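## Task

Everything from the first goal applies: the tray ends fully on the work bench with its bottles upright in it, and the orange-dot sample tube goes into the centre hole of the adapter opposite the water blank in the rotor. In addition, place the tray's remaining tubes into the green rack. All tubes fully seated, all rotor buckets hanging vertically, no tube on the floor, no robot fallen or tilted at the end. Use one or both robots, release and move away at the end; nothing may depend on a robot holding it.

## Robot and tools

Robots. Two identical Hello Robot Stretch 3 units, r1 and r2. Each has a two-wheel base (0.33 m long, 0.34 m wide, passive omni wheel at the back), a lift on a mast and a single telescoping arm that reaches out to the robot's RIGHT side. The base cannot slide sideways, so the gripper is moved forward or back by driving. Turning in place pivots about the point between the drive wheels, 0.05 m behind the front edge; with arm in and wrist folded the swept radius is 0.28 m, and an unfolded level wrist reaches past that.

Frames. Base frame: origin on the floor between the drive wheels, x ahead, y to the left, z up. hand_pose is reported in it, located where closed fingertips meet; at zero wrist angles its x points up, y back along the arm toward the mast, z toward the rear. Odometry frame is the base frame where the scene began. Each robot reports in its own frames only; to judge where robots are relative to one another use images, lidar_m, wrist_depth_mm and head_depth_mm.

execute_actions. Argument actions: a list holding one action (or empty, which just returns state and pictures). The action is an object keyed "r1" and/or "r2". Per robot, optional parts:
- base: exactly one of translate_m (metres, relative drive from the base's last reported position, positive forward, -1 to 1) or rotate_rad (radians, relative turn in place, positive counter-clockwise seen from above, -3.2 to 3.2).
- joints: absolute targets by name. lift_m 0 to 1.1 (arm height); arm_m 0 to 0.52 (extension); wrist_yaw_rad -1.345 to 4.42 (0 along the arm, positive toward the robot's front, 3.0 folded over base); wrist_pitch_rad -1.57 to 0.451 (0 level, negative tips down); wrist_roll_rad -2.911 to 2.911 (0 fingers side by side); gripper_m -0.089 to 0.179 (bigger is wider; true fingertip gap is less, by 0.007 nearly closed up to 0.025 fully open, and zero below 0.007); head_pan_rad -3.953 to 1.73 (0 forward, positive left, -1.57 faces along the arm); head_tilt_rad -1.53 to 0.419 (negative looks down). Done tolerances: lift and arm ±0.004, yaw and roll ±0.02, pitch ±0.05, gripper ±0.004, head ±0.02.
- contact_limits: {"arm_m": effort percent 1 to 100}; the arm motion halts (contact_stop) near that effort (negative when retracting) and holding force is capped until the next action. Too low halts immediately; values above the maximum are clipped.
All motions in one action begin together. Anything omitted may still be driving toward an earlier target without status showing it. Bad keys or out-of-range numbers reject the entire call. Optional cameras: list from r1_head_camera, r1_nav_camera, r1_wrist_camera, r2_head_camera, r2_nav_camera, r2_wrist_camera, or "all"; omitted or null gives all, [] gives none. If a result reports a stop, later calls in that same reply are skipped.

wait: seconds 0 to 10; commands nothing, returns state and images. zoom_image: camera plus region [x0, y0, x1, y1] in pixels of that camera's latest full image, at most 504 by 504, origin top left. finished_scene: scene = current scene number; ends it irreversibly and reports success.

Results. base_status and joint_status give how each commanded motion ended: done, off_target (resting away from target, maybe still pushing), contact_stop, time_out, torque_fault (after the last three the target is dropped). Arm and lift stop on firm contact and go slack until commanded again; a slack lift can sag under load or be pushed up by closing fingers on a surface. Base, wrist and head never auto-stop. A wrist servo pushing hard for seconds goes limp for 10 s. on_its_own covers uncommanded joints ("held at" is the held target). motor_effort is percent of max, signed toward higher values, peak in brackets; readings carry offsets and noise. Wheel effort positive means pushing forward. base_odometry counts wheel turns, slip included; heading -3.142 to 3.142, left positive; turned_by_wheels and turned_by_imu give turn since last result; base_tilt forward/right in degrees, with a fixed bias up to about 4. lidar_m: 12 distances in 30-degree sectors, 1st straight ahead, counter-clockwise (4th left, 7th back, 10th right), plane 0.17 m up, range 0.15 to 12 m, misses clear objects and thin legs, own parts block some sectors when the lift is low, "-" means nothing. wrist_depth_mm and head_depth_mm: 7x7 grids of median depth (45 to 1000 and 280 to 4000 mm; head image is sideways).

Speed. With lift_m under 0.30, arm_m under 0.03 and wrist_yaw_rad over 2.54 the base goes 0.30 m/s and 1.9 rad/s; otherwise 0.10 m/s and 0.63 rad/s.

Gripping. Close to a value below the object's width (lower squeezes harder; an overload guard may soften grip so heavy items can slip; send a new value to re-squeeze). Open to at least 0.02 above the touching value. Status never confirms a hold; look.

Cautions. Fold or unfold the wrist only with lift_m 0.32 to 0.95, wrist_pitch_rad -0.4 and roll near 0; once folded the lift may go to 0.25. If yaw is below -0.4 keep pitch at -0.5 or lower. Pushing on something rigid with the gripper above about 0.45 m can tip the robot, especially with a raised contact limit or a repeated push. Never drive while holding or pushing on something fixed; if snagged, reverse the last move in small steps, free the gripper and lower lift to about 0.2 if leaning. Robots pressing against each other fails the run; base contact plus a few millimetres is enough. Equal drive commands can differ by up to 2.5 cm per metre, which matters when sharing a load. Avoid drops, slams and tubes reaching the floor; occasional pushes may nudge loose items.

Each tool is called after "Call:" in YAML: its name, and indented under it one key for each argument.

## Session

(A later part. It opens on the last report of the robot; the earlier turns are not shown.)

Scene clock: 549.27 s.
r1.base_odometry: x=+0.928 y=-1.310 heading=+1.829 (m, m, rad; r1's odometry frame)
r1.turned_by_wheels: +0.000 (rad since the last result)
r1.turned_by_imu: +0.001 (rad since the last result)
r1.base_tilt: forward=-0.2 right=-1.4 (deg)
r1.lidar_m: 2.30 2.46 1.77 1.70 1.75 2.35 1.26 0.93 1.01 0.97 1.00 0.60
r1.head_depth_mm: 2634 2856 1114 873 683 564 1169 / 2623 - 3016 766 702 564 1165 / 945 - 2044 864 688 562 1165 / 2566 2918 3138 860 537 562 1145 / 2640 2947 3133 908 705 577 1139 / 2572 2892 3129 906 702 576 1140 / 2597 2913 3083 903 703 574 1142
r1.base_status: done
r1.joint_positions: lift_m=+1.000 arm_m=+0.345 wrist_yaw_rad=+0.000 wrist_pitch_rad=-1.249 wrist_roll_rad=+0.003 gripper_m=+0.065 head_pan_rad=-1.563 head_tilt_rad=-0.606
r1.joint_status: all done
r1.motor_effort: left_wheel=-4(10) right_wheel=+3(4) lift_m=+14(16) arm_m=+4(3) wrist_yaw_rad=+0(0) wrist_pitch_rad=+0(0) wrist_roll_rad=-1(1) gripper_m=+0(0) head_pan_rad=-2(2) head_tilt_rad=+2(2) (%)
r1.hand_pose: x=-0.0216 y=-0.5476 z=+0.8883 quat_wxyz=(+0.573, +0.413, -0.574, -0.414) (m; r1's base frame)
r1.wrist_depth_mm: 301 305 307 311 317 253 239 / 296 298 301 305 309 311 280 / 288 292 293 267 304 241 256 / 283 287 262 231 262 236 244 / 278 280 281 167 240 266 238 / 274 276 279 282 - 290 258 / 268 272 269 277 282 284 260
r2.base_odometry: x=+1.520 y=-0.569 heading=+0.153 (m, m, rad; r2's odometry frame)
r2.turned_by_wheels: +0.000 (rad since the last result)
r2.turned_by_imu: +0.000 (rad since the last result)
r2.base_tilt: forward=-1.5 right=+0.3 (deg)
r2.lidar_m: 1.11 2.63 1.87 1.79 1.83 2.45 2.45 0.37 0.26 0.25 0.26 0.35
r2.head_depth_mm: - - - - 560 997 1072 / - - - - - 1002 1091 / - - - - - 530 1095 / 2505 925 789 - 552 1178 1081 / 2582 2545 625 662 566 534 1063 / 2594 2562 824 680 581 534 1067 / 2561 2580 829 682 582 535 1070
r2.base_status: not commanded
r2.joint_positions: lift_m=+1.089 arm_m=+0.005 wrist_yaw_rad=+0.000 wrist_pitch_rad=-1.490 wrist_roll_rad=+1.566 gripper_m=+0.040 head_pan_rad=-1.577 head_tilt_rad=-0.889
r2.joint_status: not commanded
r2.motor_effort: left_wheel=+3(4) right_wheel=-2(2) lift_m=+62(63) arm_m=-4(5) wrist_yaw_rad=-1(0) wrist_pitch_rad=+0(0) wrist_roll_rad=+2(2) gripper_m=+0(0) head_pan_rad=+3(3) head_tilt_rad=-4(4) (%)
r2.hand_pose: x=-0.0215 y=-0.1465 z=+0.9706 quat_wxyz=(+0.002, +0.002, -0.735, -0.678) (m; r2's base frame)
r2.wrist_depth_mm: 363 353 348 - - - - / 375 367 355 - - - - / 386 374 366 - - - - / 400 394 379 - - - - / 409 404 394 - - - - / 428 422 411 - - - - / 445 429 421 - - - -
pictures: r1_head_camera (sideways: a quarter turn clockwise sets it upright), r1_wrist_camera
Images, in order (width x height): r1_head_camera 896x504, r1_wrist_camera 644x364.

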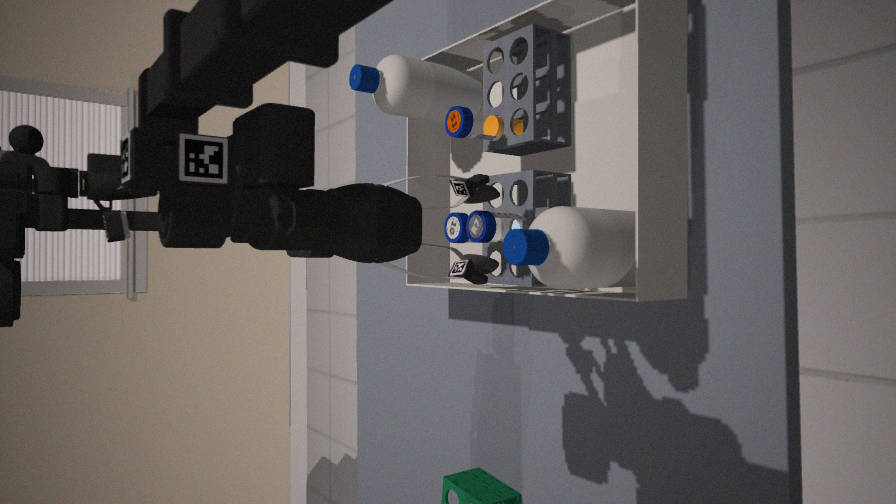

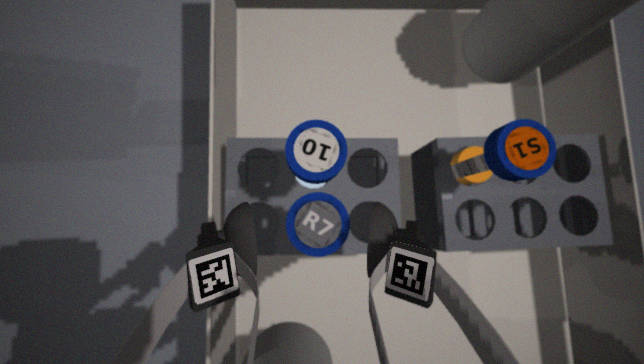

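Call:
execute_actions:
  actions:
    - {"r1":{"joints":{"lift_m":0.98,"arm_m":0.337}}}
  cameras: []

Call:
execute_actions:
  actions:
    - {"r1":{"joints":{"gripper_m":0.012}}}
  cameras: ["r1_head_camera","r1_wrist_camera"]

Scene clock: 555.50 s.
r1.base_odometry: x=+0.928 y=-1.310 heading=+1.829 (m, m, rad; r1's odometry frame)
r1.turned_by_wheels: +0.000 (rad since the last result)
r1.turned_by_imu: +0.001 (rad since the last result)
r1.base_tilt: forward=-0.2 right=-1.4 (deg)
r1.lidar_m: 2.30 2.47 1.77 1.70 1.75 2.36 1.27 0.93 1.02 0.97 1.00 0.60
r1.head_depth_mm: 2628 2871 - 840 681 562 1174 / 2631 2828 1148 768 702 563 1168 / 956 1915 - 869 688 562 1171 / 2577 2888 3112 798 537 561 1136 / 2614 2952 3152 905 701 576 1140 / 2610 2918 3080 904 702 576 1143 / 2570 2925 3125 901 701 577 1144
r1.base_status: not commanded
r1.joint_positions: lift_m=+0.980 arm_m=+0.337 wrist_yaw_rad=+0.000 wrist_pitch_rad=-1.250 wrist_roll_rad=+0.003 gripper_m=+0.065 head_pan_rad=-1.563 head_tilt_rad=-0.606
r1.joint_status: all done
r1.motor_effort: left_wheel=-3(3) right_wheel=+3(3) lift_m=+14(14) arm_m=-3(4) wrist_yaw_rad=+0(0) wrist_pitch_rad=+0(0) wrist_roll_rad=-1(1) gripper_m=+1(0) head_pan_rad=-3(3) head_tilt_rad=+3(3) (%)
r1.hand_pose: x=-0.0216 y=-0.5403 z=+0.8682 quat_wxyz=(+0.573, +0.413, -0.574, -0.414) (m; r1's base frame)
r1.wrist_depth_mm: 279 284 285 288 295 259 233 / 273 278 278 285 288 292 254 / 269 273 242 152 280 170 226 / 264 267 224 209 238 218 222 / 260 262 262 206 266 252 227 / 255 256 258 261 - 272 259 / 252 251 231 257 261 266 260
r2.base_odometry: x=+1.520 y=-0.569 heading=+0.153 (m, m, rad; r2's odometry frame)
r2.turned_by_wheels: +0.000 (rad since the last result)
r2.turned_by_imu: +0.000 (rad since the last result)
r2.base_tilt: forward=-1.5 right=+0.3 (deg)
r2.lidar_m: 1.11 2.62 1.87 1.78 1.83 2.45 2.45 0.37 0.27 0.25 0.26 0.35
r2.head_depth_mm: - - - - 560 1000 1068 / - - - - - 1001 1091 / - - - - - 530 1093 / 2510 924 789 - 552 1173 1076 / 2584 2541 626 663 567 534 1064 / 2596 2567 824 680 580 536 1066 / 2560 2573 827 683 581 537 1067
r2.base_status: not commanded
r2.joint_positions: lift_m=+1.089 arm_m=+0.005 wrist_yaw_rad=+0.000 wrist_pitch_rad=-1.490 wrist_roll_rad=+1.566 gripper_m=+0.040 head_pan_rad=-1.577 head_tilt_rad=-0.889
r2.joint_status: not commanded
r2.motor_effort: left_wheel=+4(4) right_wheel=-2(2) lift_m=+62(63) arm_m=-4(4) wrist_yaw_rad=-1(1) wrist_pitch_rad=+0(0) wrist_roll_rad=+2(2) gripper_m=+0(0) head_pan_rad=+3(3) head_tilt_rad=-3(3) (%)
r2.hand_pose: x=-0.0215 y=-0.1465 z=+0.9706 quat_wxyz=(+0.002, +0.002, -0.735, -0.678) (m; r2's base frame)
r2.wrist_depth_mm: 361 354 349 - - - - / 374 368 358 - - - - / 386 377 369 - - - - / 398 391 379 - - - - / 411 408 395 - - - - / 428 419 413 - - - - / 446 434 420 - - - -
pictures: none
No camera images: the call's "cameras" was empty. Leave "cameras" out to get every camera's image.

Scene clock: 556.50 s.
r1.base_odometry: x=+0.928 y=-1.310 heading=+1.829 (m, m, rad; r1's odometry frame)
r1.turned_by_wheels: +0.000 (rad since the last result)
r1.turned_by_imu: +0.000 (rad since the last result)
r1.base_tilt: forward=-0.2 right=-1.4 (deg)
r1.lidar_m: 2.30 2.47 1.77 1.70 1.75 2.35 1.26 0.93 1.01 0.97 1.00 0.60
r1.head_depth_mm: 2622 2863 - 843 682 563 1180 / 2631 2862 1143 766 703 562 1168 / 950 1898 - 866 685 563 1163 / 2556 2837 3155 857 537 561 1136 / 2624 2911 3153 903 704 576 1142 / 2625 2917 3086 899 704 575 1145 / 2586 2908 3107 899 699 575 1138
r1.base_status: not commanded
r1.joint_positions: lift_m=+0.980 arm_m=+0.337 wrist_yaw_rad=+0.000 wrist_pitch_rad=-1.250 wrist_roll_rad=+0.003 gripper_m=+0.012 head_pan_rad=-1.563 head_tilt_rad=-0.606
r1.joint_status: all done
r1.motor_effort: left_wheel=-4(4) right_wheel=+3(3) lift_m=+14(14) arm_m=-3(3) wrist_yaw_rad=+0(0) wrist_pitch_rad=-1(0) wrist_roll_rad=-2(1) gripper_m=-7(82) head_pan_rad=-3(4) head_tilt_rad=+2(2) (%)
r1.hand_pose: x=-0.0216 y=-0.5403 z=+0.8682 quat_wxyz=(+0.573, +0.413, -0.574, -0.414) (m; r1's base frame)
r1.wrist_depth_mm: 279 284 284 289 294 260 233 / 273 278 279 286 289 293 254 / 270 272 243 153 280 171 226 / 263 268 217 153 237 219 222 / 260 262 205 145 265 252 228 / 253 257 259 262 268 271 259 / 250 254 235 257 261 264 260
r2.base_odometry: x=+1.520 y=-0.569 heading=+0.153 (m, m, rad; r2's odometry frame)
r2.turned_by_wheels: +0.000 (rad since the last result)
r2.turned_by_imu: +0.000 (rad since the last result)
r2.base_tilt: forward=-1.5 right=+0.2 (deg)
r2.lidar_m: 1.11 2.63 1.87 1.78 1.83 2.44 2.44 0.37 0.27 0.25 0.26 0.35
r2.head_depth_mm: - - - - 559 999 1070 / - - - - - 1005 1095 / - - - - - 530 1095 / 2506 924 788 - 552 1164 1081 / 2595 2548 625 663 566 532 1065 / 2579 2551 824 680 580 535 1068 / 2586 2590 827 684 582 537 1074
r2.base_status: not commanded
r2.joint_positions: lift_m=+1.089 arm_m=+0.005 wrist_yaw_rad=+0.000 wrist_pitch_rad=-1.490 wrist_roll_rad=+1.566 gripper_m=+0.040 head_pan_rad=-1.577 head_tilt_rad=-0.889
r2.joint_status: not commanded
r2.motor_effort: left_wheel=+3(4) right_wheel=-2(2) lift_m=+63(62) arm_m=-4(4) wrist_yaw_rad=+0(1) wrist_pitch_rad=+0(0) wrist_roll_rad=+2(2) gripper_m=+0(1) head_pan_rad=+3(3) head_tilt_rad=-4(3) (%)
r2.hand_pose: x=-0.0215 y=-0.1465 z=+0.9706 quat_wxyz=(+0.002, +0.002, -0.735, -0.678) (m; r2's base frame)
r2.wrist_depth_mm: 364 357 346 - - - - / 375 366 358 - - - - / 383 377 370 - - - - / 398 387 382 - - - - / 407 404 396 - - - - / 425 416 413 - - - - / 447 432 423 - - - -
pictures: r1_head_camera (sideways: a quarter turn clockwise sets it upright), r1_wrist_camera
Images, in order (width x height): r1_head_camera 896x504, r1_wrist_camera 644x364.

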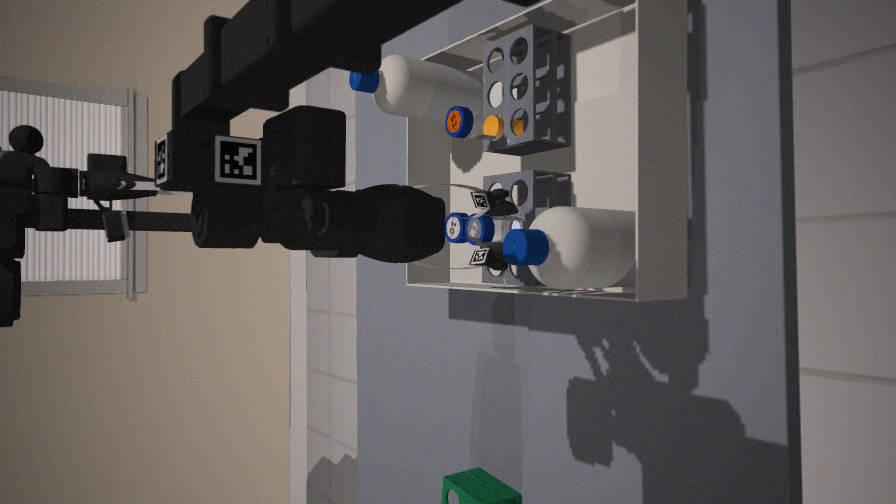

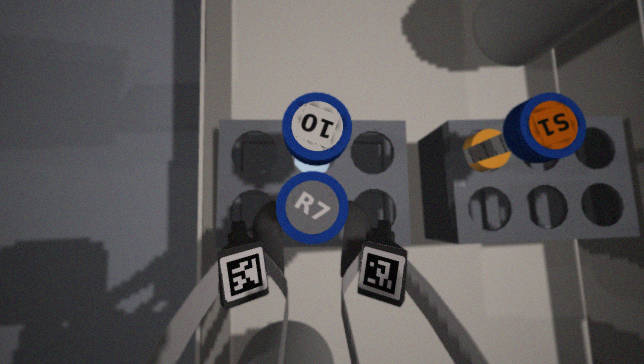

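Call:
execute_actions:
  actions:
    - {"r1":{"joints":{"lift_m":1.099}}}
  cameras: ["r1_head_camera","r1_wrist_camera"]

Scene clock: 561.13 s.
r1.base_odometry: x=+0.928 y=-1.310 heading=+1.829 (m, m, rad; r1's odometry frame)
r1.turned_by_wheels: +0.000 (rad since the last result)
r1.turned_by_imu: +0.001 (rad since the last result)
r1.base_tilt: forward=-0.2 right=-1.3 (deg)
r1.lidar_m: 2.30 2.47 1.77 1.70 1.75 2.36 1.26 0.93 1.02 0.97 1.00 0.61
r1.head_depth_mm: 2710 2916 3174 870 682 564 1169 / - 3016 3151 768 702 564 1165 / - 2936 2921 871 684 563 1165 / 2603 2907 2942 758 537 562 1141 / 2663 2979 3093 906 705 574 1136 / 2614 2896 3125 905 701 576 1147 / 2596 2913 3101 901 703 575 1139
r1.base_status: not commanded
r1.joint_positions: lift_m=+1.099 arm_m=+0.337 wrist_yaw_rad=+0.000 wrist_pitch_rad=-1.250 wrist_roll_rad=+0.003 gripper_m=+0.012 head_pan_rad=-1.563 head_tilt_rad=-0.606
r1.joint_status: all done
r1.motor_effort: left_wheel=-3(3) right_wheel=+3(3) lift_m=+22(25) arm_m=-3(3) wrist_yaw_rad=+0(0) wrist_pitch_rad=+0(0) wrist_roll_rad=-1(1) gripper_m=-8(8) head_pan_rad=-2(2) head_tilt_rad=+3(3) (%)
r1.hand_pose: x=-0.0216 y=-0.5403 z=+0.9867 quat_wxyz=(+0.573, +0.413, -0.574, -0.415) (m; r1's base frame)
r1.wrist_depth_mm: 403 408 413 398 403 275 443 / 395 401 401 409 413 347 431 / 387 394 395 402 406 410 423 / 379 386 386 271 336 349 416 / 372 376 383 145 390 377 406 / 367 371 374 380 389 380 403 / 361 363 366 274 377 357 391
r2.base_odometry: x=+1.520 y=-0.569 heading=+0.153 (m, m, rad; r2's odometry frame)
r2.turned_by_wheels: +0.000 (rad since the last result)
r2.turned_by_imu: +0.000 (rad since the last result)
r2.base_tilt: forward=-1.5 right=+0.3 (deg)
r2.lidar_m: 1.11 2.63 1.87 1.78 1.83 2.45 2.45 0.37 0.26 0.25 0.26 0.35
r2.head_depth_mm: - - - - 559 999 1070 / - - - - - 1005 1087 / - - - - - 530 1093 / 2493 926 789 - 552 1175 1079 / 2620 2539 626 662 567 534 1066 / 2602 2542 825 680 580 535 1068 / 2560 2582 829 683 582 537 1070
r2.base_status: not commanded
r2.joint_positions: lift_m=+1.089 arm_m=+0.005 wrist_yaw_rad=+0.000 wrist_pitch_rad=-1.490 wrist_roll_rad=+1.566 gripper_m=+0.040 head_pan_rad=-1.577 head_tilt_rad=-0.889
r2.joint_status: not commanded
r2.motor_effort: left_wheel=+3(3) right_wheel=-2(2) lift_m=+62(63) arm_m=-4(4) wrist_yaw_rad=-1(0) wrist_pitch_rad=+0(0) wrist_roll_rad=+2(3) gripper_m=+0(0) head_pan_rad=+3(2) head_tilt_rad=-4(4) (%)
r2.hand_pose: x=-0.0215 y=-0.1465 z=+0.9706 quat_wxyz=(+0.002, +0.002, -0.735, -0.678) (m; r2's base frame)
r2.wrist_depth_mm: 367 353 350 - - - 992 / 377 367 359 - - - - / 387 378 370 - - - - / 396 394 380 - - - - / 410 405 397 - - - - / 427 416 407 - - - - / 446 432 422 - - - -
pictures: r1_head_camera (sideways: a quarter turn clockwise sets it upright), r1_wrist_camera
Images, in order (width x height): r1_head_camera 896x504, r1_wrist_camera 644x364.

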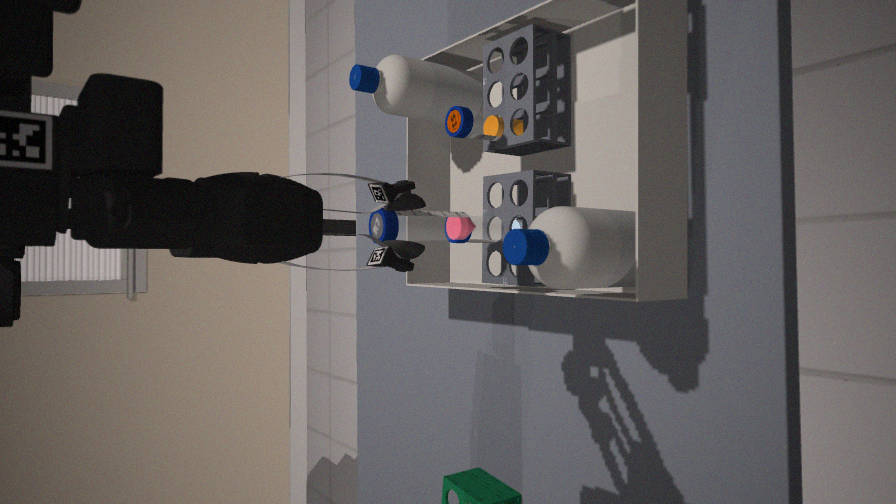

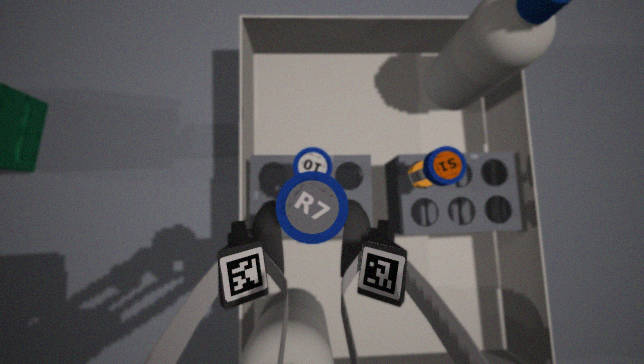

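Call:
execute_actions:
  actions:
    - {"r1":{"base":{"translate_m":0.2}}}
  cameras: ["r1_head_camera"]

Call:
execute_actions:
  actions:
    - {"r1":{"base":{"translate_m":0.233},"joints":{"arm_m":0.47}}}
  cameras: ["r1_head_camera","r1_wrist_camera"]

Scene clock: 573.03 s.
r1.base_odometry: x=+0.877 y=-1.117 heading=+1.829 (m, m, rad; r1's odometry frame)
r1.turned_by_wheels: +0.000 (rad since the last result)
r1.turned_by_imu: +0.001 (rad since the last result)
r1.base_tilt: forward=-0.3 right=-1.4 (deg)
r1.lidar_m: 2.10 2.47 1.78 1.70 1.76 2.36 1.29 1.12 1.01 0.97 0.45 0.45
r1.head_depth_mm: 960 2847 3221 858 541 564 1144 / - 2856 2949 860 668 579 1140 / - 3001 2948 904 706 576 1144 / 2613 2907 3004 868 706 577 1140 / 2600 2953 3113 867 704 577 1142 / 2602 2887 3098 792 702 575 1139 / 2590 2894 3126 901 705 574 1142
r1.base_status: done
r1.joint_positions: lift_m=+1.099 arm_m=+0.337 wrist_yaw_rad=+0.000 wrist_pitch_rad=-1.250 wrist_roll_rad=+0.003 gripper_m=+0.012 head_pan_rad=-1.563 head_tilt_rad=-0.606
r1.joint_status: not commanded
r1.motor_effort: left_wheel=-3(6) right_wheel=+3(7) lift_m=+22(22) arm_m=-3(3) wrist_yaw_rad=+0(0) wrist_pitch_rad=-1(0) wrist_roll_rad=-1(1) gripper_m=-7(8) head_pan_rad=-3(2) head_tilt_rad=+3(3) (%)
r1.hand_pose: x=-0.0216 y=-0.5403 z=+0.9867 quat_wxyz=(+0.573, +0.413, -0.574, -0.415) (m; r1's base frame)
r1.wrist_depth_mm: 401 411 415 422 430 411 415 / 394 376 406 413 417 424 393 / 325 328 399 406 409 415 421 / 380 387 390 396 393 342 349 / 375 379 381 146 395 399 402 / 367 371 379 380 364 393 393 / 359 365 370 376 379 251 388
r2.base_odometry: x=+1.520 y=-0.569 heading=+0.153 (m, m, rad; r2's odometry frame)
r2.turned_by_wheels: +0.000 (rad since the last result)
r2.turned_by_imu: +0.000 (rad since the last result)
r2.base_tilt: forward=-1.6 right=+0.3 (deg)
r2.lidar_m: 1.11 2.62 1.87 1.78 1.84 2.45 2.45 0.37 0.26 0.25 0.26 0.35
r2.head_depth_mm: - - - - 560 998 1069 / - - - - - 1004 1088 / - - - - - 531 1095 / 2630 924 788 - 553 1170 1078 / 2590 2578 625 663 567 533 1065 / 2606 2556 823 680 579 534 1068 / 2562 2573 831 683 581 537 1069
r2.base_status: not commanded
r2.joint_positions: lift_m=+1.089 arm_m=+0.005 wrist_yaw_rad=+0.000 wrist_pitch_rad=-1.490 wrist_roll_rad=+1.566 gripper_m=+0.040 head_pan_rad=-1.577 head_tilt_rad=-0.889
r2.joint_status: not commanded
r2.motor_effort: left_wheel=+4(3) right_wheel=-2(2) lift_m=+62(63) arm_m=-4(4) wrist_yaw_rad=+0(2) wrist_pitch_rad=+0(0) wrist_roll_rad=+2(2) gripper_m=+0(0) head_pan_rad=+3(3) head_tilt_rad=-4(4) (%)
r2.hand_pose: x=-0.0215 y=-0.1465 z=+0.9706 quat_wxyz=(+0.002, +0.002, -0.735, -0.678) (m; r2's base frame)
r2.wrist_depth_mm: 363 353 347 - - - 996 / 375 370 359 - - - - / 386 378 369 - - - - / 396 387 378 - - - - / 409 406 397 - - - - / 422 422 411 - - - - / 446 434 420 - - - -
pictures: r1_head_camera (sideways: a quarter turn clockwise sets it upright)
Images, in order (width x height): r1_head_camera 896x504.

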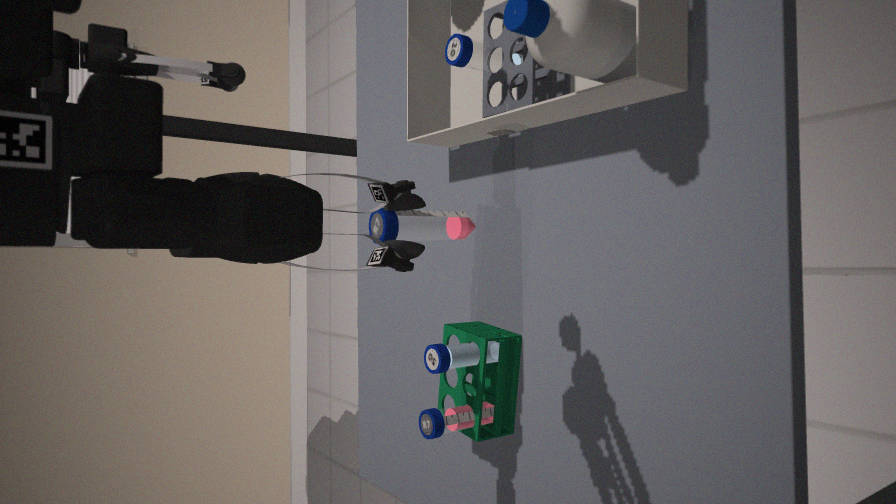

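Scene clock: 576.70 s.
r1.base_odometry: x=+0.818 y=-0.891 heading=+1.829 (m, m, rad; r1's odometry frame)
r1.turned_by_wheels: +0.000 (rad since the last result)
r1.turned_by_imu: +0.000 (rad since the last result)
r1.base_tilt: forward=-0.2 right=-1.4 (deg)
r1.lidar_m: 1.87 2.48 1.79 1.70 1.76 2.37 1.35 1.34 1.00 0.34 0.32 2.08
r1.head_depth_mm: 2664 2826 3001 908 706 578 1147 / 2579 2992 3139 906 705 578 1145 / - 2958 3140 801 705 577 1139 / 2594 2886 2941 843 703 576 1144 / 2590 2958 3108 901 700 575 672 / 2576 2911 3097 2229 1564 575 1121 / 2566 2881 3112 2223 1715 1415 1185
r1.base_status: done
r1.joint_positions: lift_m=+1.099 arm_m=+0.470 wrist_yaw_rad=+0.000 wrist_pitch_rad=-1.250 wrist_roll_rad=+0.003 gripper_m=+0.012 head_pan_rad=-1.563 head_tilt_rad=-0.606
r1.joint_status: all done
r1.motor_effort: left_wheel=-3(5) right_wheel=+3(7) lift_m=+22(22) arm_m=+4(2) wrist_yaw_rad=+0(0) wrist_pitch_rad=+0(0) wrist_roll_rad=-1(2) gripper_m=-8(8) head_pan_rad=-2(2) head_tilt_rad=+3(3) (%)
r1.hand_pose: x=-0.0216 y=-0.6724 z=+0.9867 quat_wxyz=(+0.573, +0.413, -0.574, -0.415) (m; r1's base frame)
r1.wrist_depth_mm: - - 414 419 429 438 443 / - - 410 415 420 426 433 / - - 401 406 410 418 424 / - - 392 395 401 410 397 / - - 386 146 394 402 398 / - - 374 380 385 391 396 / - - 371 375 381 388 386
r2.base_odometry: x=+1.520 y=-0.569 heading=+0.153 (m, m, rad; r2's odometry frame)
r2.turned_by_wheels: +0.000 (rad since the last result)
r2.turned_by_imu: +0.000 (rad since the last result)
r2.base_tilt: forward=-1.6 right=+0.3 (deg)
r2.lidar_m: 1.11 2.62 1.87 1.78 1.83 2.45 2.45 0.37 0.26 0.25 0.26 0.35
r2.head_depth_mm: - - - - 559 1003 1077 / - - - - - 1007 1092 / - - - - - 530 1096 / 2609 928 789 - 553 1174 1078 / 2621 2539 626 662 566 534 1066 / 2599 2568 824 679 580 534 1065 / 2563 2582 828 684 582 536 1068
r2.base_status: not commanded
r2.joint_positions: lift_m=+1.089 arm_m=+0.005 wrist_yaw_rad=+0.000 wrist_pitch_rad=-1.490 wrist_roll_rad=+1.566 gripper_m=+0.040 head_pan_rad=-1.577 head_tilt_rad=-0.889
r2.joint_status: not commanded
r2.motor_effort: left_wheel=+4(4) right_wheel=-2(2) lift_m=+62(62) arm_m=-4(4) wrist_yaw_rad=-1(1) wrist_pitch_rad=+0(0) wrist_roll_rad=+2(2) gripper_m=+0(0) head_pan_rad=+3(3) head_tilt_rad=-3(3) (%)
r2.hand_pose: x=-0.0215 y=-0.1465 z=+0.9706 quat_wxyz=(+0.002, +0.002, -0.735, -0.678) (m; r2's base frame)
r2.wrist_depth_mm: 364 356 349 - - - 999 / 373 365 358 - - - - / 385 379 369 - - - - / 399 388 380 - - - - / 410 400 396 - - - - / 430 420 412 - - - - / 448 434 424 - - - -
pictures: r1_head_camera (sideways: a quarter turn clockwise sets it upright), r1_wrist_camera
Images, in order (width x height): r1_head_camera 896x504, r1_wrist_camera 644x364.

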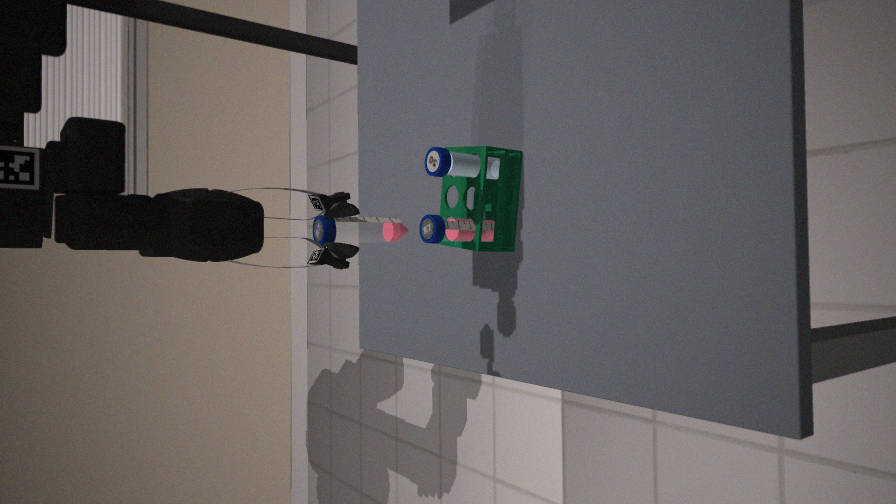

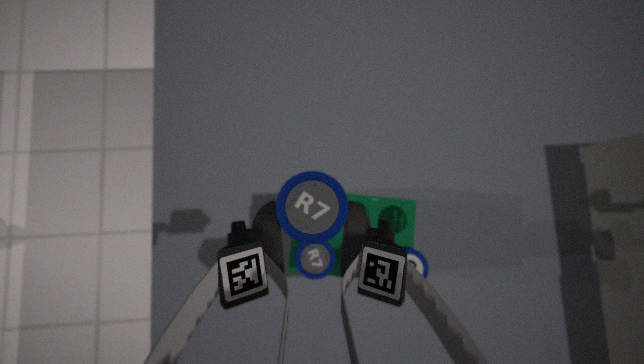

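Call:
execute_actions:
  actions:
    - {"r1":{"joints":{"lift_m":1.045,"arm_m":0.475}}}
  cameras: ["r1_head_camera","r1_wrist_camera"]

Call:
zoom_image:
  camera: "r1_head_camera"
  region: [330,130,550,280]

Scene clock: 585.50 s.
r1.base_odometry: x=+0.818 y=-0.891 heading=+1.829 (m, m, rad; r1's odometry frame)
r1.turned_by_wheels: +0.000 (rad since the last result)
r1.turned_by_imu: +0.001 (rad since the last result)
r1.base_tilt: forward=-0.3 right=-1.3 (deg)
r1.lidar_m: 1.87 2.49 1.78 1.71 1.76 2.37 1.35 1.34 1.00 0.34 0.32 2.08
r1.head_depth_mm: 2515 2980 2934 912 705 578 1140 / 2551 3045 3105 907 706 578 1141 / 2497 3027 3147 786 703 576 1136 / 2560 2883 2910 839 704 576 1143 / 2623 2896 3124 907 703 576 668 / 2554 2902 3195 2230 1570 576 1117 / 2584 2878 3051 2191 1718 1408 1190
r1.base_status: not commanded
r1.joint_positions: lift_m=+1.045 arm_m=+0.475 wrist_yaw_rad=+0.000 wrist_pitch_rad=-1.250 wrist_roll_rad=+0.003 gripper_m=+0.012 head_pan_rad=-1.563 head_tilt_rad=-0.606
r1.joint_status: all done
r1.motor_effort: left_wheel=-3(4) right_wheel=+3(3) lift_m=+14(19) arm_m=+4(5) wrist_yaw_rad=+0(0) wrist_pitch_rad=+0(0) wrist_roll_rad=-2(1) gripper_m=-7(7) head_pan_rad=-2(2) head_tilt_rad=+2(4) (%)
r1.hand_pose: x=-0.0216 y=-0.6774 z=+0.9332 quat_wxyz=(+0.573, +0.413, -0.574, -0.415) (m; r1's base frame)
r1.wrist_depth_mm: - 355 359 363 368 376 381 / - 349 351 354 362 368 373 / - 342 345 351 354 357 367 / - 334 339 338 348 353 357 / - 326 329 146 315 345 352 / - 325 323 212 214 339 343 / - 316 318 323 325 333 338
r2.base_odometry: x=+1.520 y=-0.569 heading=+0.153 (m, m, rad; r2's odometry frame)
r2.turned_by_wheels: +0.000 (rad since the last result)
r2.turned_by_imu: +0.000 (rad since the last result)
r2.base_tilt: forward=-1.5 right=+0.2 (deg)
r2.lidar_m: 1.11 2.63 1.87 1.78 1.83 2.45 2.45 0.37 0.26 0.25 0.26 0.35
r2.head_depth_mm: - - - - 560 1001 1070 / - - - - - 1004 1093 / - - - - - 530 1090 / 2624 924 789 - 553 1174 1074 / 2578 2541 625 661 566 533 1063 / 2598 2560 825 680 580 535 1067 / 2592 2561 828 682 581 538 1072
r2.base_status: not commanded
r2.joint_positions: lift_m=+1.089 arm_m=+0.005 wrist_yaw_rad=+0.000 wrist_pitch_rad=-1.490 wrist_roll_rad=+1.566 gripper_m=+0.040 head_pan_rad=-1.577 head_tilt_rad=-0.889
r2.joint_status: not commanded
r2.motor_effort: left_wheel=+3(4) right_wheel=-2(2) lift_m=+62(62) arm_m=-4(4) wrist_yaw_rad=+0(0) wrist_pitch_rad=+0(0) wrist_roll_rad=+2(2) gripper_m=+0(0) head_pan_rad=+3(3) head_tilt_rad=-4(4) (%)
r2.hand_pose: x=-0.0215 y=-0.1465 z=+0.9706 quat_wxyz=(+0.002, +0.002, -0.735, -0.678) (m; r2's base frame)
r2.wrist_depth_mm: 366 353 350 - - - - / 376 364 362 - - - - / 383 378 370 - - - - / 401 393 381 - - - - / 405 404 399 - - - - / 425 417 411 - - - - / 448 434 420 - - - -
pictures: r1_head_camera (sideways: a quarter turn clockwise sets it upright), r1_wrist_camera
Images, in order (width x height): r1_head_camera 896x504, r1_wrist_camera 644x364.

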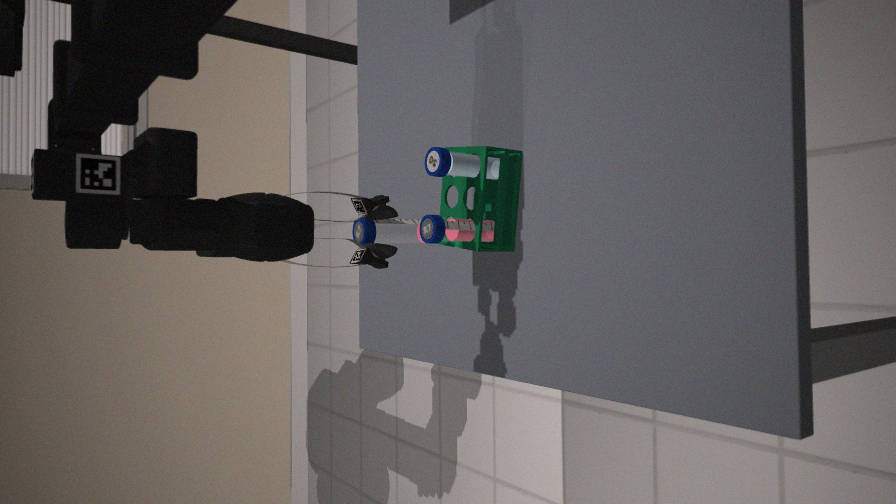

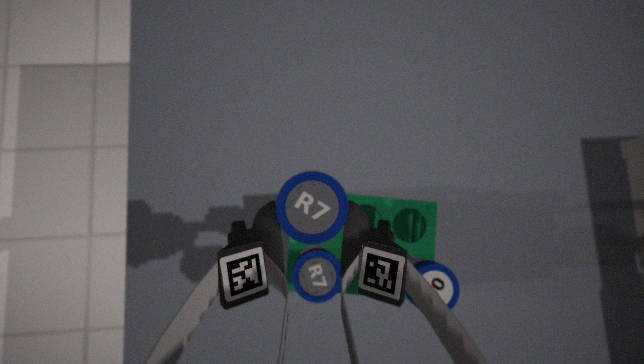

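Region (330, 130, 550, 280) of r1_head_camera's 896x504 image, scaled by 2.291, with more detail than that image has; it fills the top 344 rows of this view, and the rest is white.

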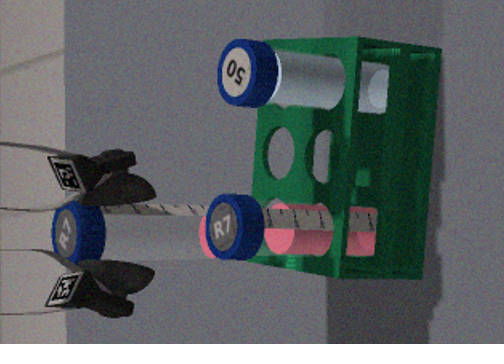

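Call:
execute_actions:
  actions:
    - {"r1":{"joints":{"lift_m":1.015},"base":{"translate_m":-0.007}}}
  cameras: ["r1_head_camera","r1_wrist_camera"]

Call:
zoom_image:
  camera: "r1_head_camera"
  region: [330,130,550,280]

Scene clock: 600.57 s.
r1.base_odometry: x=+0.819 y=-0.898 heading=+1.828 (m, m, rad; r1's odometry frame)
r1.turned_by_wheels: +0.000 (rad since the last result)
r1.turned_by_imu: +0.001 (rad since the last result)
r1.base_tilt: forward=-0.3 right=-1.5 (deg)
r1.lidar_m: 1.88 2.48 1.78 1.71 1.76 2.37 1.35 1.33 1.01 0.37 0.33 2.08
r1.head_depth_mm: 2617 - 2794 908 704 578 1145 / 2590 3023 3075 910 704 577 1139 / 2596 - 3137 808 705 576 1134 / 2623 2905 2982 804 705 575 1139 / 2626 2867 3088 898 705 575 683 / 2604 2845 3103 2220 776 575 1114 / 2586 2936 3144 2219 1733 1413 1190
r1.base_status: done
r1.joint_positions: lift_m=+1.015 arm_m=+0.475 wrist_yaw_rad=+0.000 wrist_pitch_rad=-1.250 wrist_roll_rad=+0.003 gripper_m=+0.012 head_pan_rad=-1.563 head_tilt_rad=-0.606
r1.joint_status: all done
r1.motor_effort: left_wheel=-3(9) right_wheel=+3(6) lift_m=+14(15) arm_m=+3(3) wrist_yaw_rad=+0(0) wrist_pitch_rad=+0(1) wrist_roll_rad=-2(1) gripper_m=-7(8) head_pan_rad=-2(2) head_tilt_rad=+2(4) (%)
r1.hand_pose: x=-0.0216 y=-0.6774 z=+0.9032 quat_wxyz=(+0.573, +0.413, -0.574, -0.415) (m; r1's base frame)
r1.wrist_depth_mm: - 321 323 330 334 340 346 / - 314 318 323 331 332 341 / - 309 313 317 322 329 331 / - 302 305 279 315 319 324 / - 298 300 146 276 313 320 / - 290 293 180 184 309 312 / 997 285 289 292 296 302 306
r2.base_odometry: x=+1.520 y=-0.569 heading=+0.153 (m, m, rad; r2's odometry frame)
r2.turned_by_wheels: +0.000 (rad since the last result)
r2.turned_by_imu: +0.000 (rad since the last result)
r2.base_tilt: forward=-1.5 right=+0.2 (deg)
r2.lidar_m: 1.11 2.63 1.87 1.78 1.83 2.44 2.45 0.37 0.26 0.25 0.26 0.35
r2.head_depth_mm: - - - - 559 1004 1075 / - - - - - 1005 1088 / - - - - - 530 1096 / 2615 925 788 - 552 1165 1073 / 2585 2533 625 663 567 534 1061 / 2579 2573 823 680 580 534 1066 / 2559 2574 829 683 582 537 1073
r2.base_status: not commanded
r2.joint_positions: lift_m=+1.089 arm_m=+0.005 wrist_yaw_rad=+0.000 wrist_pitch_rad=-1.490 wrist_roll_rad=+1.566 gripper_m=+0.040 head_pan_rad=-1.577 head_tilt_rad=-0.889
r2.joint_status: not commanded
r2.motor_effort: left_wheel=+4(4) right_wheel=-2(2) lift_m=+63(63) arm_m=-5(4) wrist_yaw_rad=-1(1) wrist_pitch_rad=+0(0) wrist_roll_rad=+2(2) gripper_m=+0(0) head_pan_rad=+3(3) head_tilt_rad=-3(3) (%)
r2.hand_pose: x=-0.0215 y=-0.1465 z=+0.9706 quat_wxyz=(+0.002, +0.002, -0.735, -0.678) (m; r2's base frame)
r2.wrist_depth_mm: 362 354 346 - - - - / 373 366 355 - - - - / 388 379 369 - - - - / 396 392 379 - - - - / 411 404 395 - - - - / 428 422 407 - - - - / 449 435 422 - - - -
pictures: r1_head_camera (sideways: a quarter turn clockwise sets it upright), r1_wrist_camera
Images, in order (width x height): r1_head_camera 896x504, r1_wrist_camera 644x364.

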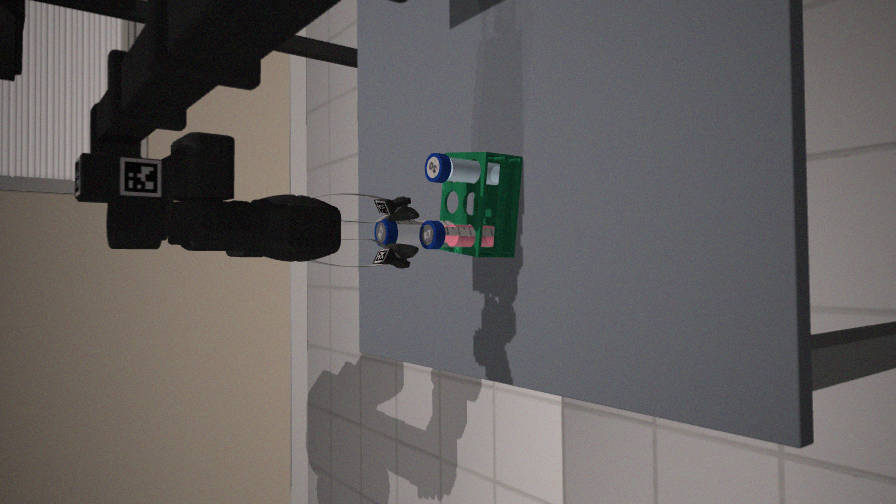

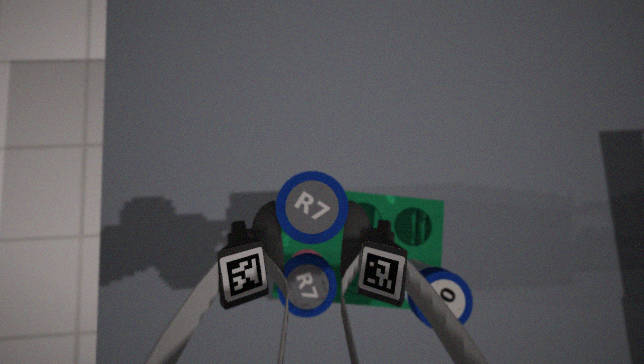

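Region (330, 130, 550, 280) of r1_head_camera's 896x504 image, scaled by 2.291, with more detail than that image has; it fills the top 344 rows of this view, and the rest is white.

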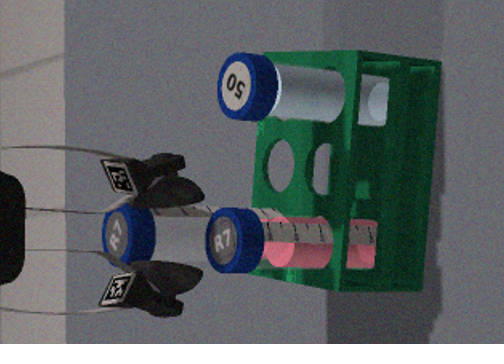

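Call:
execute_actions:
  actions:
    - {"r1":{"joints":{"lift_m":0.995}}}
  cameras: ["r1_head_camera","r1_wrist_camera"]

Call:
zoom_image:
  camera: "r1_head_camera"
  region: [330,130,550,280]

Scene clock: 612.60 s.
r1.base_odometry: x=+0.819 y=-0.898 heading=+1.828 (m, m, rad; r1's odometry frame)
r1.turned_by_wheels: +0.000 (rad since the last result)
r1.turned_by_imu: +0.001 (rad since the last result)
r1.base_tilt: forward=-0.2 right=-1.4 (deg)
r1.lidar_m: 1.88 2.48 1.78 1.71 1.76 2.37 1.36 1.33 1.00 0.37 0.33 2.09
r1.head_depth_mm: 2585 2029 1525 906 706 578 1151 / 2599 - 3107 907 702 576 1148 / 2590 - 3152 808 704 576 1145 / 2602 2934 3046 799 702 577 1141 / 2586 2880 3094 902 705 576 683 / 2555 2937 3116 2201 779 575 1118 / 2595 2863 3077 2218 1728 1404 1194
r1.base_status: not commanded
r1.joint_positions: lift_m=+0.995 arm_m=+0.475 wrist_yaw_rad=+0.000 wrist_pitch_rad=-1.250 wrist_roll_rad=+0.003 gripper_m=+0.012 head_pan_rad=-1.563 head_tilt_rad=-0.606
r1.joint_status: all done
r1.motor_effort: left_wheel=-3(3) right_wheel=+3(3) lift_m=+14(14) arm_m=+3(4) wrist_yaw_rad=-1(1) wrist_pitch_rad=+1(0) wrist_roll_rad=-1(1) gripper_m=-8(8) head_pan_rad=-3(3) head_tilt_rad=+3(3) (%)
r1.hand_pose: x=-0.0216 y=-0.6774 z=+0.8832 quat_wxyz=(+0.573, +0.413, -0.574, -0.415) (m; r1's base frame)
r1.wrist_depth_mm: - 299 304 308 314 318 323 / - 291 296 301 307 312 316 / - 288 291 297 301 303 310 / - 281 285 245 294 299 304 / - 277 278 146 230 294 297 / - 272 275 160 207 287 293 / 995 266 268 272 279 280 285
r2.base_odometry: x=+1.520 y=-0.569 heading=+0.153 (m, m, rad; r2's odometry frame)
r2.turned_by_wheels: +0.000 (rad since the last result)
r2.turned_by_imu: +0.000 (rad since the last result)
r2.base_tilt: forward=-1.5 right=+0.2 (deg)
r2.lidar_m: 1.11 2.63 1.87 1.78 1.84 2.44 2.45 0.37 0.26 0.25 0.26 0.35
r2.head_depth_mm: - - - - 560 999 1073 / - - - - - 1002 1094 / - - - - - 531 1096 / 2606 925 787 - 552 1172 1077 / 2573 2533 626 662 565 532 1063 / 2591 2562 822 681 580 535 1066 / 2559 2576 827 684 582 537 1072
r2.base_status: not commanded
r2.joint_positions: lift_m=+1.089 arm_m=+0.005 wrist_yaw_rad=+0.000 wrist_pitch_rad=-1.490 wrist_roll_rad=+1.566 gripper_m=+0.040 head_pan_rad=-1.577 head_tilt_rad=-0.889
r2.joint_status: not commanded
r2.motor_effort: left_wheel=+3(3) right_wheel=-2(2) lift_m=+62(63) arm_m=-4(4) wrist_yaw_rad=+0(0) wrist_pitch_rad=+0(0) wrist_roll_rad=+2(3) gripper_m=+0(0) head_pan_rad=+3(3) head_tilt_rad=-4(3) (%)
r2.hand_pose: x=-0.0215 y=-0.1465 z=+0.9706 quat_wxyz=(+0.002, +0.002, -0.735, -0.678) (m; r2's base frame)
r2.wrist_depth_mm: 363 354 348 - - - - / 372 367 356 - - - - / 385 381 368 - - - - / 396 392 380 - - - - / 404 402 398 - - - - / 424 415 409 - - - - / 446 438 423 - - - -
pictures: r1_head_camera (sideways: a quarter turn clockwise sets it upright), r1_wrist_camera
Images, in order (width x height): r1_head_camera 896x504, r1_wrist_camera 644x364.

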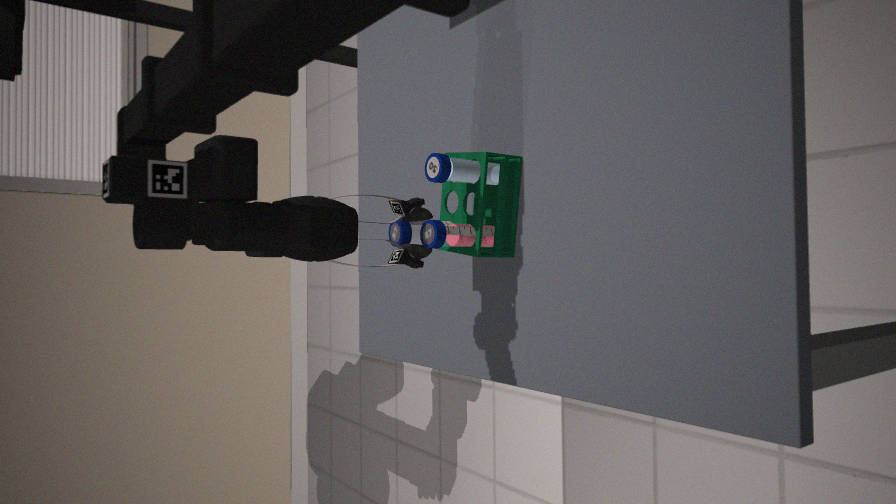

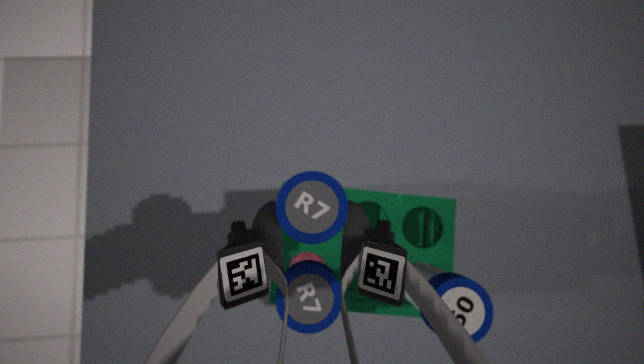

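Region (330, 130, 550, 280) of r1_head_camera's 896x504 image, scaled by 2.291, with more detail than that image has; it fills the top 344 rows of this view, and the rest is white.

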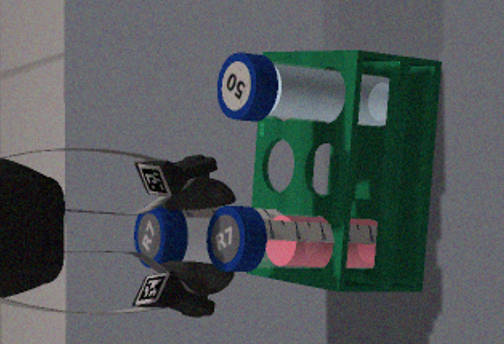

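Call:
execute_actions:
  actions:
    - {"r1":{"joints":{"lift_m":0.975}}}
  cameras: []

Call:
execute_actions:
  actions:
    - {"r1":{"joints":{"gripper_m":0.06}}}
  cameras: []

Call:
execute_actions:
  actions:
    - {"r1":{"joints":{"lift_m":1.099}}}
  cameras: ["r1_head_camera","r1_wrist_camera"]

Scene clock: 622.53 s.
r1.base_odometry: x=+0.819 y=-0.898 heading=+1.828 (m, m, rad; r1's odometry frame)
r1.turned_by_wheels: +0.000 (rad since the last result)
r1.turned_by_imu: +0.001 (rad since the last result)
r1.base_tilt: forward=-0.3 right=-1.4 (deg)
r1.lidar_m: 1.89 2.48 1.79 1.71 1.76 2.37 1.36 1.33 1.01 0.37 0.33 2.09
r1.head_depth_mm: 2591 2763 - 910 706 579 1145 / 2593 2795 2995 904 708 578 1148 / 2609 - 2954 807 708 576 1136 / 2610 2854 2968 809 704 577 1143 / 2585 2905 3074 901 704 576 682 / 2593 2934 3106 2204 778 576 1110 / 2573 2874 3045 2193 1724 1404 1191
r1.base_status: not commanded
r1.joint_positions: lift_m=+0.975 arm_m=+0.475 wrist_yaw_rad=+0.000 wrist_pitch_rad=-1.251 wrist_roll_rad=+0.003 gripper_m=+0.012 head_pan_rad=-1.563 head_tilt_rad=-0.606
r1.joint_status: all done
r1.motor_effort: left_wheel=-3(3) right_wheel=+3(3) lift_m=+12(13) arm_m=+3(3) wrist_yaw_rad=+0(0) wrist_pitch_rad=+1(0) wrist_roll_rad=-1(1) gripper_m=-8(8) head_pan_rad=-2(2) head_tilt_rad=+4(2) (%)
r1.hand_pose: x=-0.0216 y=-0.6773 z=+0.8633 quat_wxyz=(+0.573, +0.414, -0.574, -0.415) (m; r1's base frame)
r1.wrist_depth_mm: - 280 281 289 290 299 299 / - 273 277 281 287 291 294 / - 268 273 275 280 283 290 / - 263 265 208 274 278 281 / 995 259 260 145 212 272 277 / 980 254 255 141 196 267 271 / 958 249 252 140 258 262 265
r2.base_odometry: x=+1.520 y=-0.569 heading=+0.153 (m, m, rad; r2's odometry frame)
r2.turned_by_wheels: +0.000 (rad since the last result)
r2.turned_by_imu: +0.000 (rad since the last result)
r2.base_tilt: forward=-1.6 right=+0.2 (deg)
r2.lidar_m: 1.11 2.63 1.87 1.78 1.83 2.44 2.45 0.37 0.26 0.25 0.26 0.35
r2.head_depth_mm: - - - - 558 1003 1070 / - - - - - 1005 1089 / - - - - - 531 1096 / 2592 925 788 - 552 1173 1079 / 2597 2529 625 662 567 533 1067 / 2572 2550 823 680 580 534 1068 / 2574 2546 828 682 581 537 1071
r2.base_status: not commanded
r2.joint_positions: lift_m=+1.089 arm_m=+0.005 wrist_yaw_rad=+0.000 wrist_pitch_rad=-1.490 wrist_roll_rad=+1.566 gripper_m=+0.040 head_pan_rad=-1.577 head_tilt_rad=-0.889
r2.joint_status: not commanded
r2.motor_effort: left_wheel=+4(4) right_wheel=-2(2) lift_m=+62(62) arm_m=-4(4) wrist_yaw_rad=+0(0) wrist_pitch_rad=+0(0) wrist_roll_rad=+2(2) gripper_m=+0(0) head_pan_rad=+2(3) head_tilt_rad=-4(4) (%)
r2.hand_pose: x=-0.0215 y=-0.1465 z=+0.9706 quat_wxyz=(+0.002, +0.002, -0.735, -0.678) (m; r2's base frame)
r2.wrist_depth_mm: 364 359 348 - - - 969 / 374 365 358 - - - - / 389 377 367 - - - - / 398 390 384 - - - - / 410 404 393 - - - - / 433 417 408 - - - - / 446 430 424 - - - -
pictures: none
No camera images: the call's "cameras" was empty. Leave "cameras" out to get every camera's image.

Scene clock: 623.50 s.
r1.base_odometry: x=+0.819 y=-0.898 heading=+1.828 (m, m, rad; r1's odometry frame)
r1.turned_by_wheels: +0.000 (rad since the last result)
r1.turned_by_imu: +0.000 (rad since the last result)
r1.base_tilt: forward=-0.2 right=-1.4 (deg)
r1.lidar_m: 1.88 2.48 1.79 1.70 1.77 2.37 1.35 1.33 1.00 0.37 0.33 2.09
r1.head_depth_mm: 2595 2781 - 909 706 577 1140 / 2637 2763 2980 908 707 577 1142 / 2657 - 3055 806 705 577 1140 / 2570 2871 3018 804 703 576 1136 / 2582 2904 3121 904 705 576 681 / 2591 2896 3142 2218 776 576 1118 / 2554 2890 3104 2235 1711 1405 1190
r1.base_status: not commanded
r1.joint_positions: lift_m=+0.975 arm_m=+0.475 wrist_yaw_rad=+0.000 wrist_pitch_rad=-1.250 wrist_roll_rad=+0.003 gripper_m=+0.060 head_pan_rad=-1.563 head_tilt_rad=-0.606
r1.joint_status: all done
r1.motor_effort: left_wheel=-3(3) right_wheel=+3(3) lift_m=+13(13) arm_m=+4(4) wrist_yaw_rad=+0(0) wrist_pitch_rad=+0(0) wrist_roll_rad=-2(1) gripper_m=+0(78) head_pan_rad=-3(2) head_tilt_rad=+2(2) (%)
r1.hand_pose: x=-0.0216 y=-0.6774 z=+0.8632 quat_wxyz=(+0.573, +0.413, -0.574, -0.415) (m; r1's base frame)
r1.wrist_depth_mm: - 278 281 286 292 296 301 / - 272 276 281 285 289 292 / - 267 271 276 280 285 289 / - 261 267 209 273 278 282 / - 256 261 202 212 271 276 / 974 253 255 141 205 267 271 / 957 248 252 254 257 261 267
r2.base_odometry: x=+1.520 y=-0.569 heading=+0.153 (m, m, rad; r2's odometry frame)
r2.turned_by_wheels: +0.000 (rad since the last result)
r2.turned_by_imu: +0.000 (rad since the last result)
r2.base_tilt: forward=-1.5 right=+0.2 (deg)
r2.lidar_m: 1.11 2.63 1.87 1.78 1.83 2.44 2.45 0.37 0.26 0.25 0.26 0.35
r2.head_depth_mm: - - - - 559 1001 1067 / - - - - - 1005 1089 / - - - - - 530 1094 / 2618 923 790 - 553 1172 1076 / 2593 2554 624 662 568 533 1065 / 2605 2549 825 679 580 534 1069 / 2583 2571 828 683 583 537 1073
r2.base_status: not commanded
r2.joint_positions: lift_m=+1.089 arm_m=+0.005 wrist_yaw_rad=+0.000 wrist_pitch_rad=-1.490 wrist_roll_rad=+1.566 gripper_m=+0.040 head_pan_rad=-1.577 head_tilt_rad=-0.889
r2.joint_status: not commanded
r2.motor_effort: left_wheel=+3(4) right_wheel=-2(2) lift_m=+63(62) arm_m=-4(4) wrist_yaw_rad=-1(1) wrist_pitch_rad=+0(0) wrist_roll_rad=+2(3) gripper_m=+0(0) head_pan_rad=+3(3) head_tilt_rad=-4(4) (%)
r2.hand_pose: x=-0.0215 y=-0.1465 z=+0.9706 quat_wxyz=(+0.002, +0.002, -0.735, -0.678) (m; r2's base frame)
r2.wrist_depth_mm: 364 354 346 - - - 989 / 372 369 359 - - - - / 383 379 373 - - - - / 398 389 381 - - - - / 410 402 393 - - - - / 430 417 412 - - - - / 451 437 419 - - - -
pictures: none
No camera images: the call's "cameras" was empty. Leave "cameras" out to get every camera's image.

Scene clock: 625.47 s.
r1.base_odometry: x=+0.819 y=-0.898 heading=+1.828 (m, m, rad; r1's odometry frame)
r1.turned_by_wheels: +0.000 (rad since the last result)
r1.turned_by_imu: +0.000 (rad since the last result)
r1.base_tilt: forward=-0.3 right=-1.4 (deg)
r1.lidar_m: 1.88 2.48 1.78 1.71 1.76 2.38 1.36 1.33 1.01 0.37 0.33 2.09
r1.head_depth_mm: 2693 2851 2927 911 706 577 1142 / 2609 2934 3103 908 706 578 1151 / - 2942 3062 838 706 579 1153 / 2601 2931 3136 838 706 576 1141 / 2581 2900 3112 901 705 577 681 / 2622 2886 3125 2203 775 576 1119 / 2607 2865 3116 2222 1713 1408 1187
r1.base_status: not commanded
r1.joint_positions: lift_m=+1.099 arm_m=+0.475 wrist_yaw_rad=+0.000 wrist_pitch_rad=-1.250 wrist_roll_rad=+0.003 gripper_m=+0.060 head_pan_rad=-1.563 head_tilt_rad=-0.606
r1.joint_status: all done
r1.motor_effort: left_wheel=-3(3) right_wheel=+3(3) lift_m=+22(23) arm_m=+3(4) wrist_yaw_rad=+0(0) wrist_pitch_rad=+0(0) wrist_roll_rad=-1(1) gripper_m=+1(0) head_pan_rad=-2(2) head_tilt_rad=+1(2) (%)
r1.hand_pose: x=-0.0216 y=-0.6775 z=+0.9867 quat_wxyz=(+0.573, +0.413, -0.574, -0.415) (m; r1's base frame)
r1.wrist_depth_mm: - - 411 423 427 433 441 / - - 407 412 420 426 432 / - - 399 406 407 417 422 / - - 393 397 405 407 388 / - - 384 330 397 403 392 / - - 376 378 384 391 392 / - - 367 374 383 383 388
r2.base_odometry: x=+1.520 y=-0.569 heading=+0.153 (m, m, rad; r2's odometry frame)
r2.turned_by_wheels: +0.000 (rad since the last result)
r2.turned_by_imu: +0.000 (rad since the last result)
r2.base_tilt: forward=-1.5 right=+0.2 (deg)
r2.lidar_m: 1.11 2.63 1.88 1.78 1.84 2.46 2.45 0.37 0.26 0.25 0.26 0.35
r2.head_depth_mm: - - - - 560 1001 1072 / - - - - - 1007 1089 / - - - - - 530 1096 / 2623 923 787 - 553 1166 1077 / 2616 2542 625 663 566 535 1063 / 2583 2567 825 680 579 535 1069 / 2561 2577 826 684 583 537 1065
r2.base_status: not commanded
r2.joint_positions: lift_m=+1.089 arm_m=+0.005 wrist_yaw_rad=+0.000 wrist_pitch_rad=-1.490 wrist_roll_rad=+1.566 gripper_m=+0.040 head_pan_rad=-1.577 head_tilt_rad=-0.889
r2.joint_status: not commanded
r2.motor_effort: left_wheel=+3(4) right_wheel=-2(2) lift_m=+62(63) arm_m=-4(4) wrist_yaw_rad=-1(0) wrist_pitch_rad=+0(0) wrist_roll_rad=+2(2) gripper_m=+0(0) head_pan_rad=+3(2) head_tilt_rad=-3(3) (%)
r2.hand_pose: x=-0.0215 y=-0.1465 z=+0.9706 quat_wxyz=(+0.002, +0.002, -0.735, -0.678) (m; r2's base frame)
r2.wrist_depth_mm: 359 356 351 - - - - / 379 367 359 - - - - / 387 376 369 - - - - / 398 390 383 - - - - / 410 404 396 - - - - / 424 419 410 - - - - / 440 435 423 - - - -
pictures: r1_head_camera (sideways: a quarter turn clockwise sets it upright), r1_wrist_camera
Images, in order (width x height): r1_head_camera 896x504, r1_wrist_camera 644x364.

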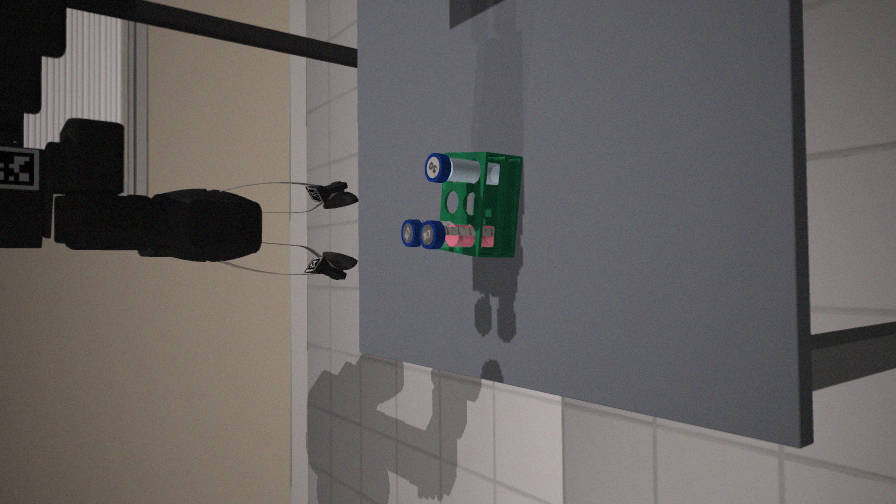

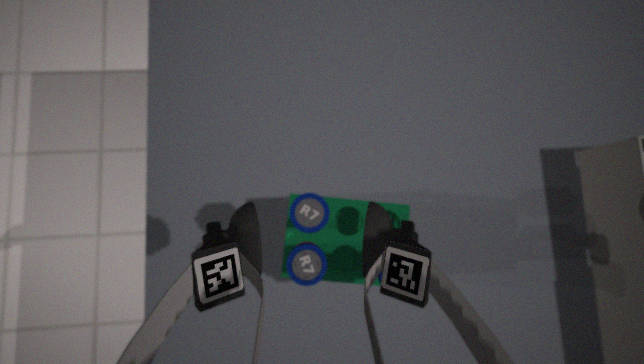

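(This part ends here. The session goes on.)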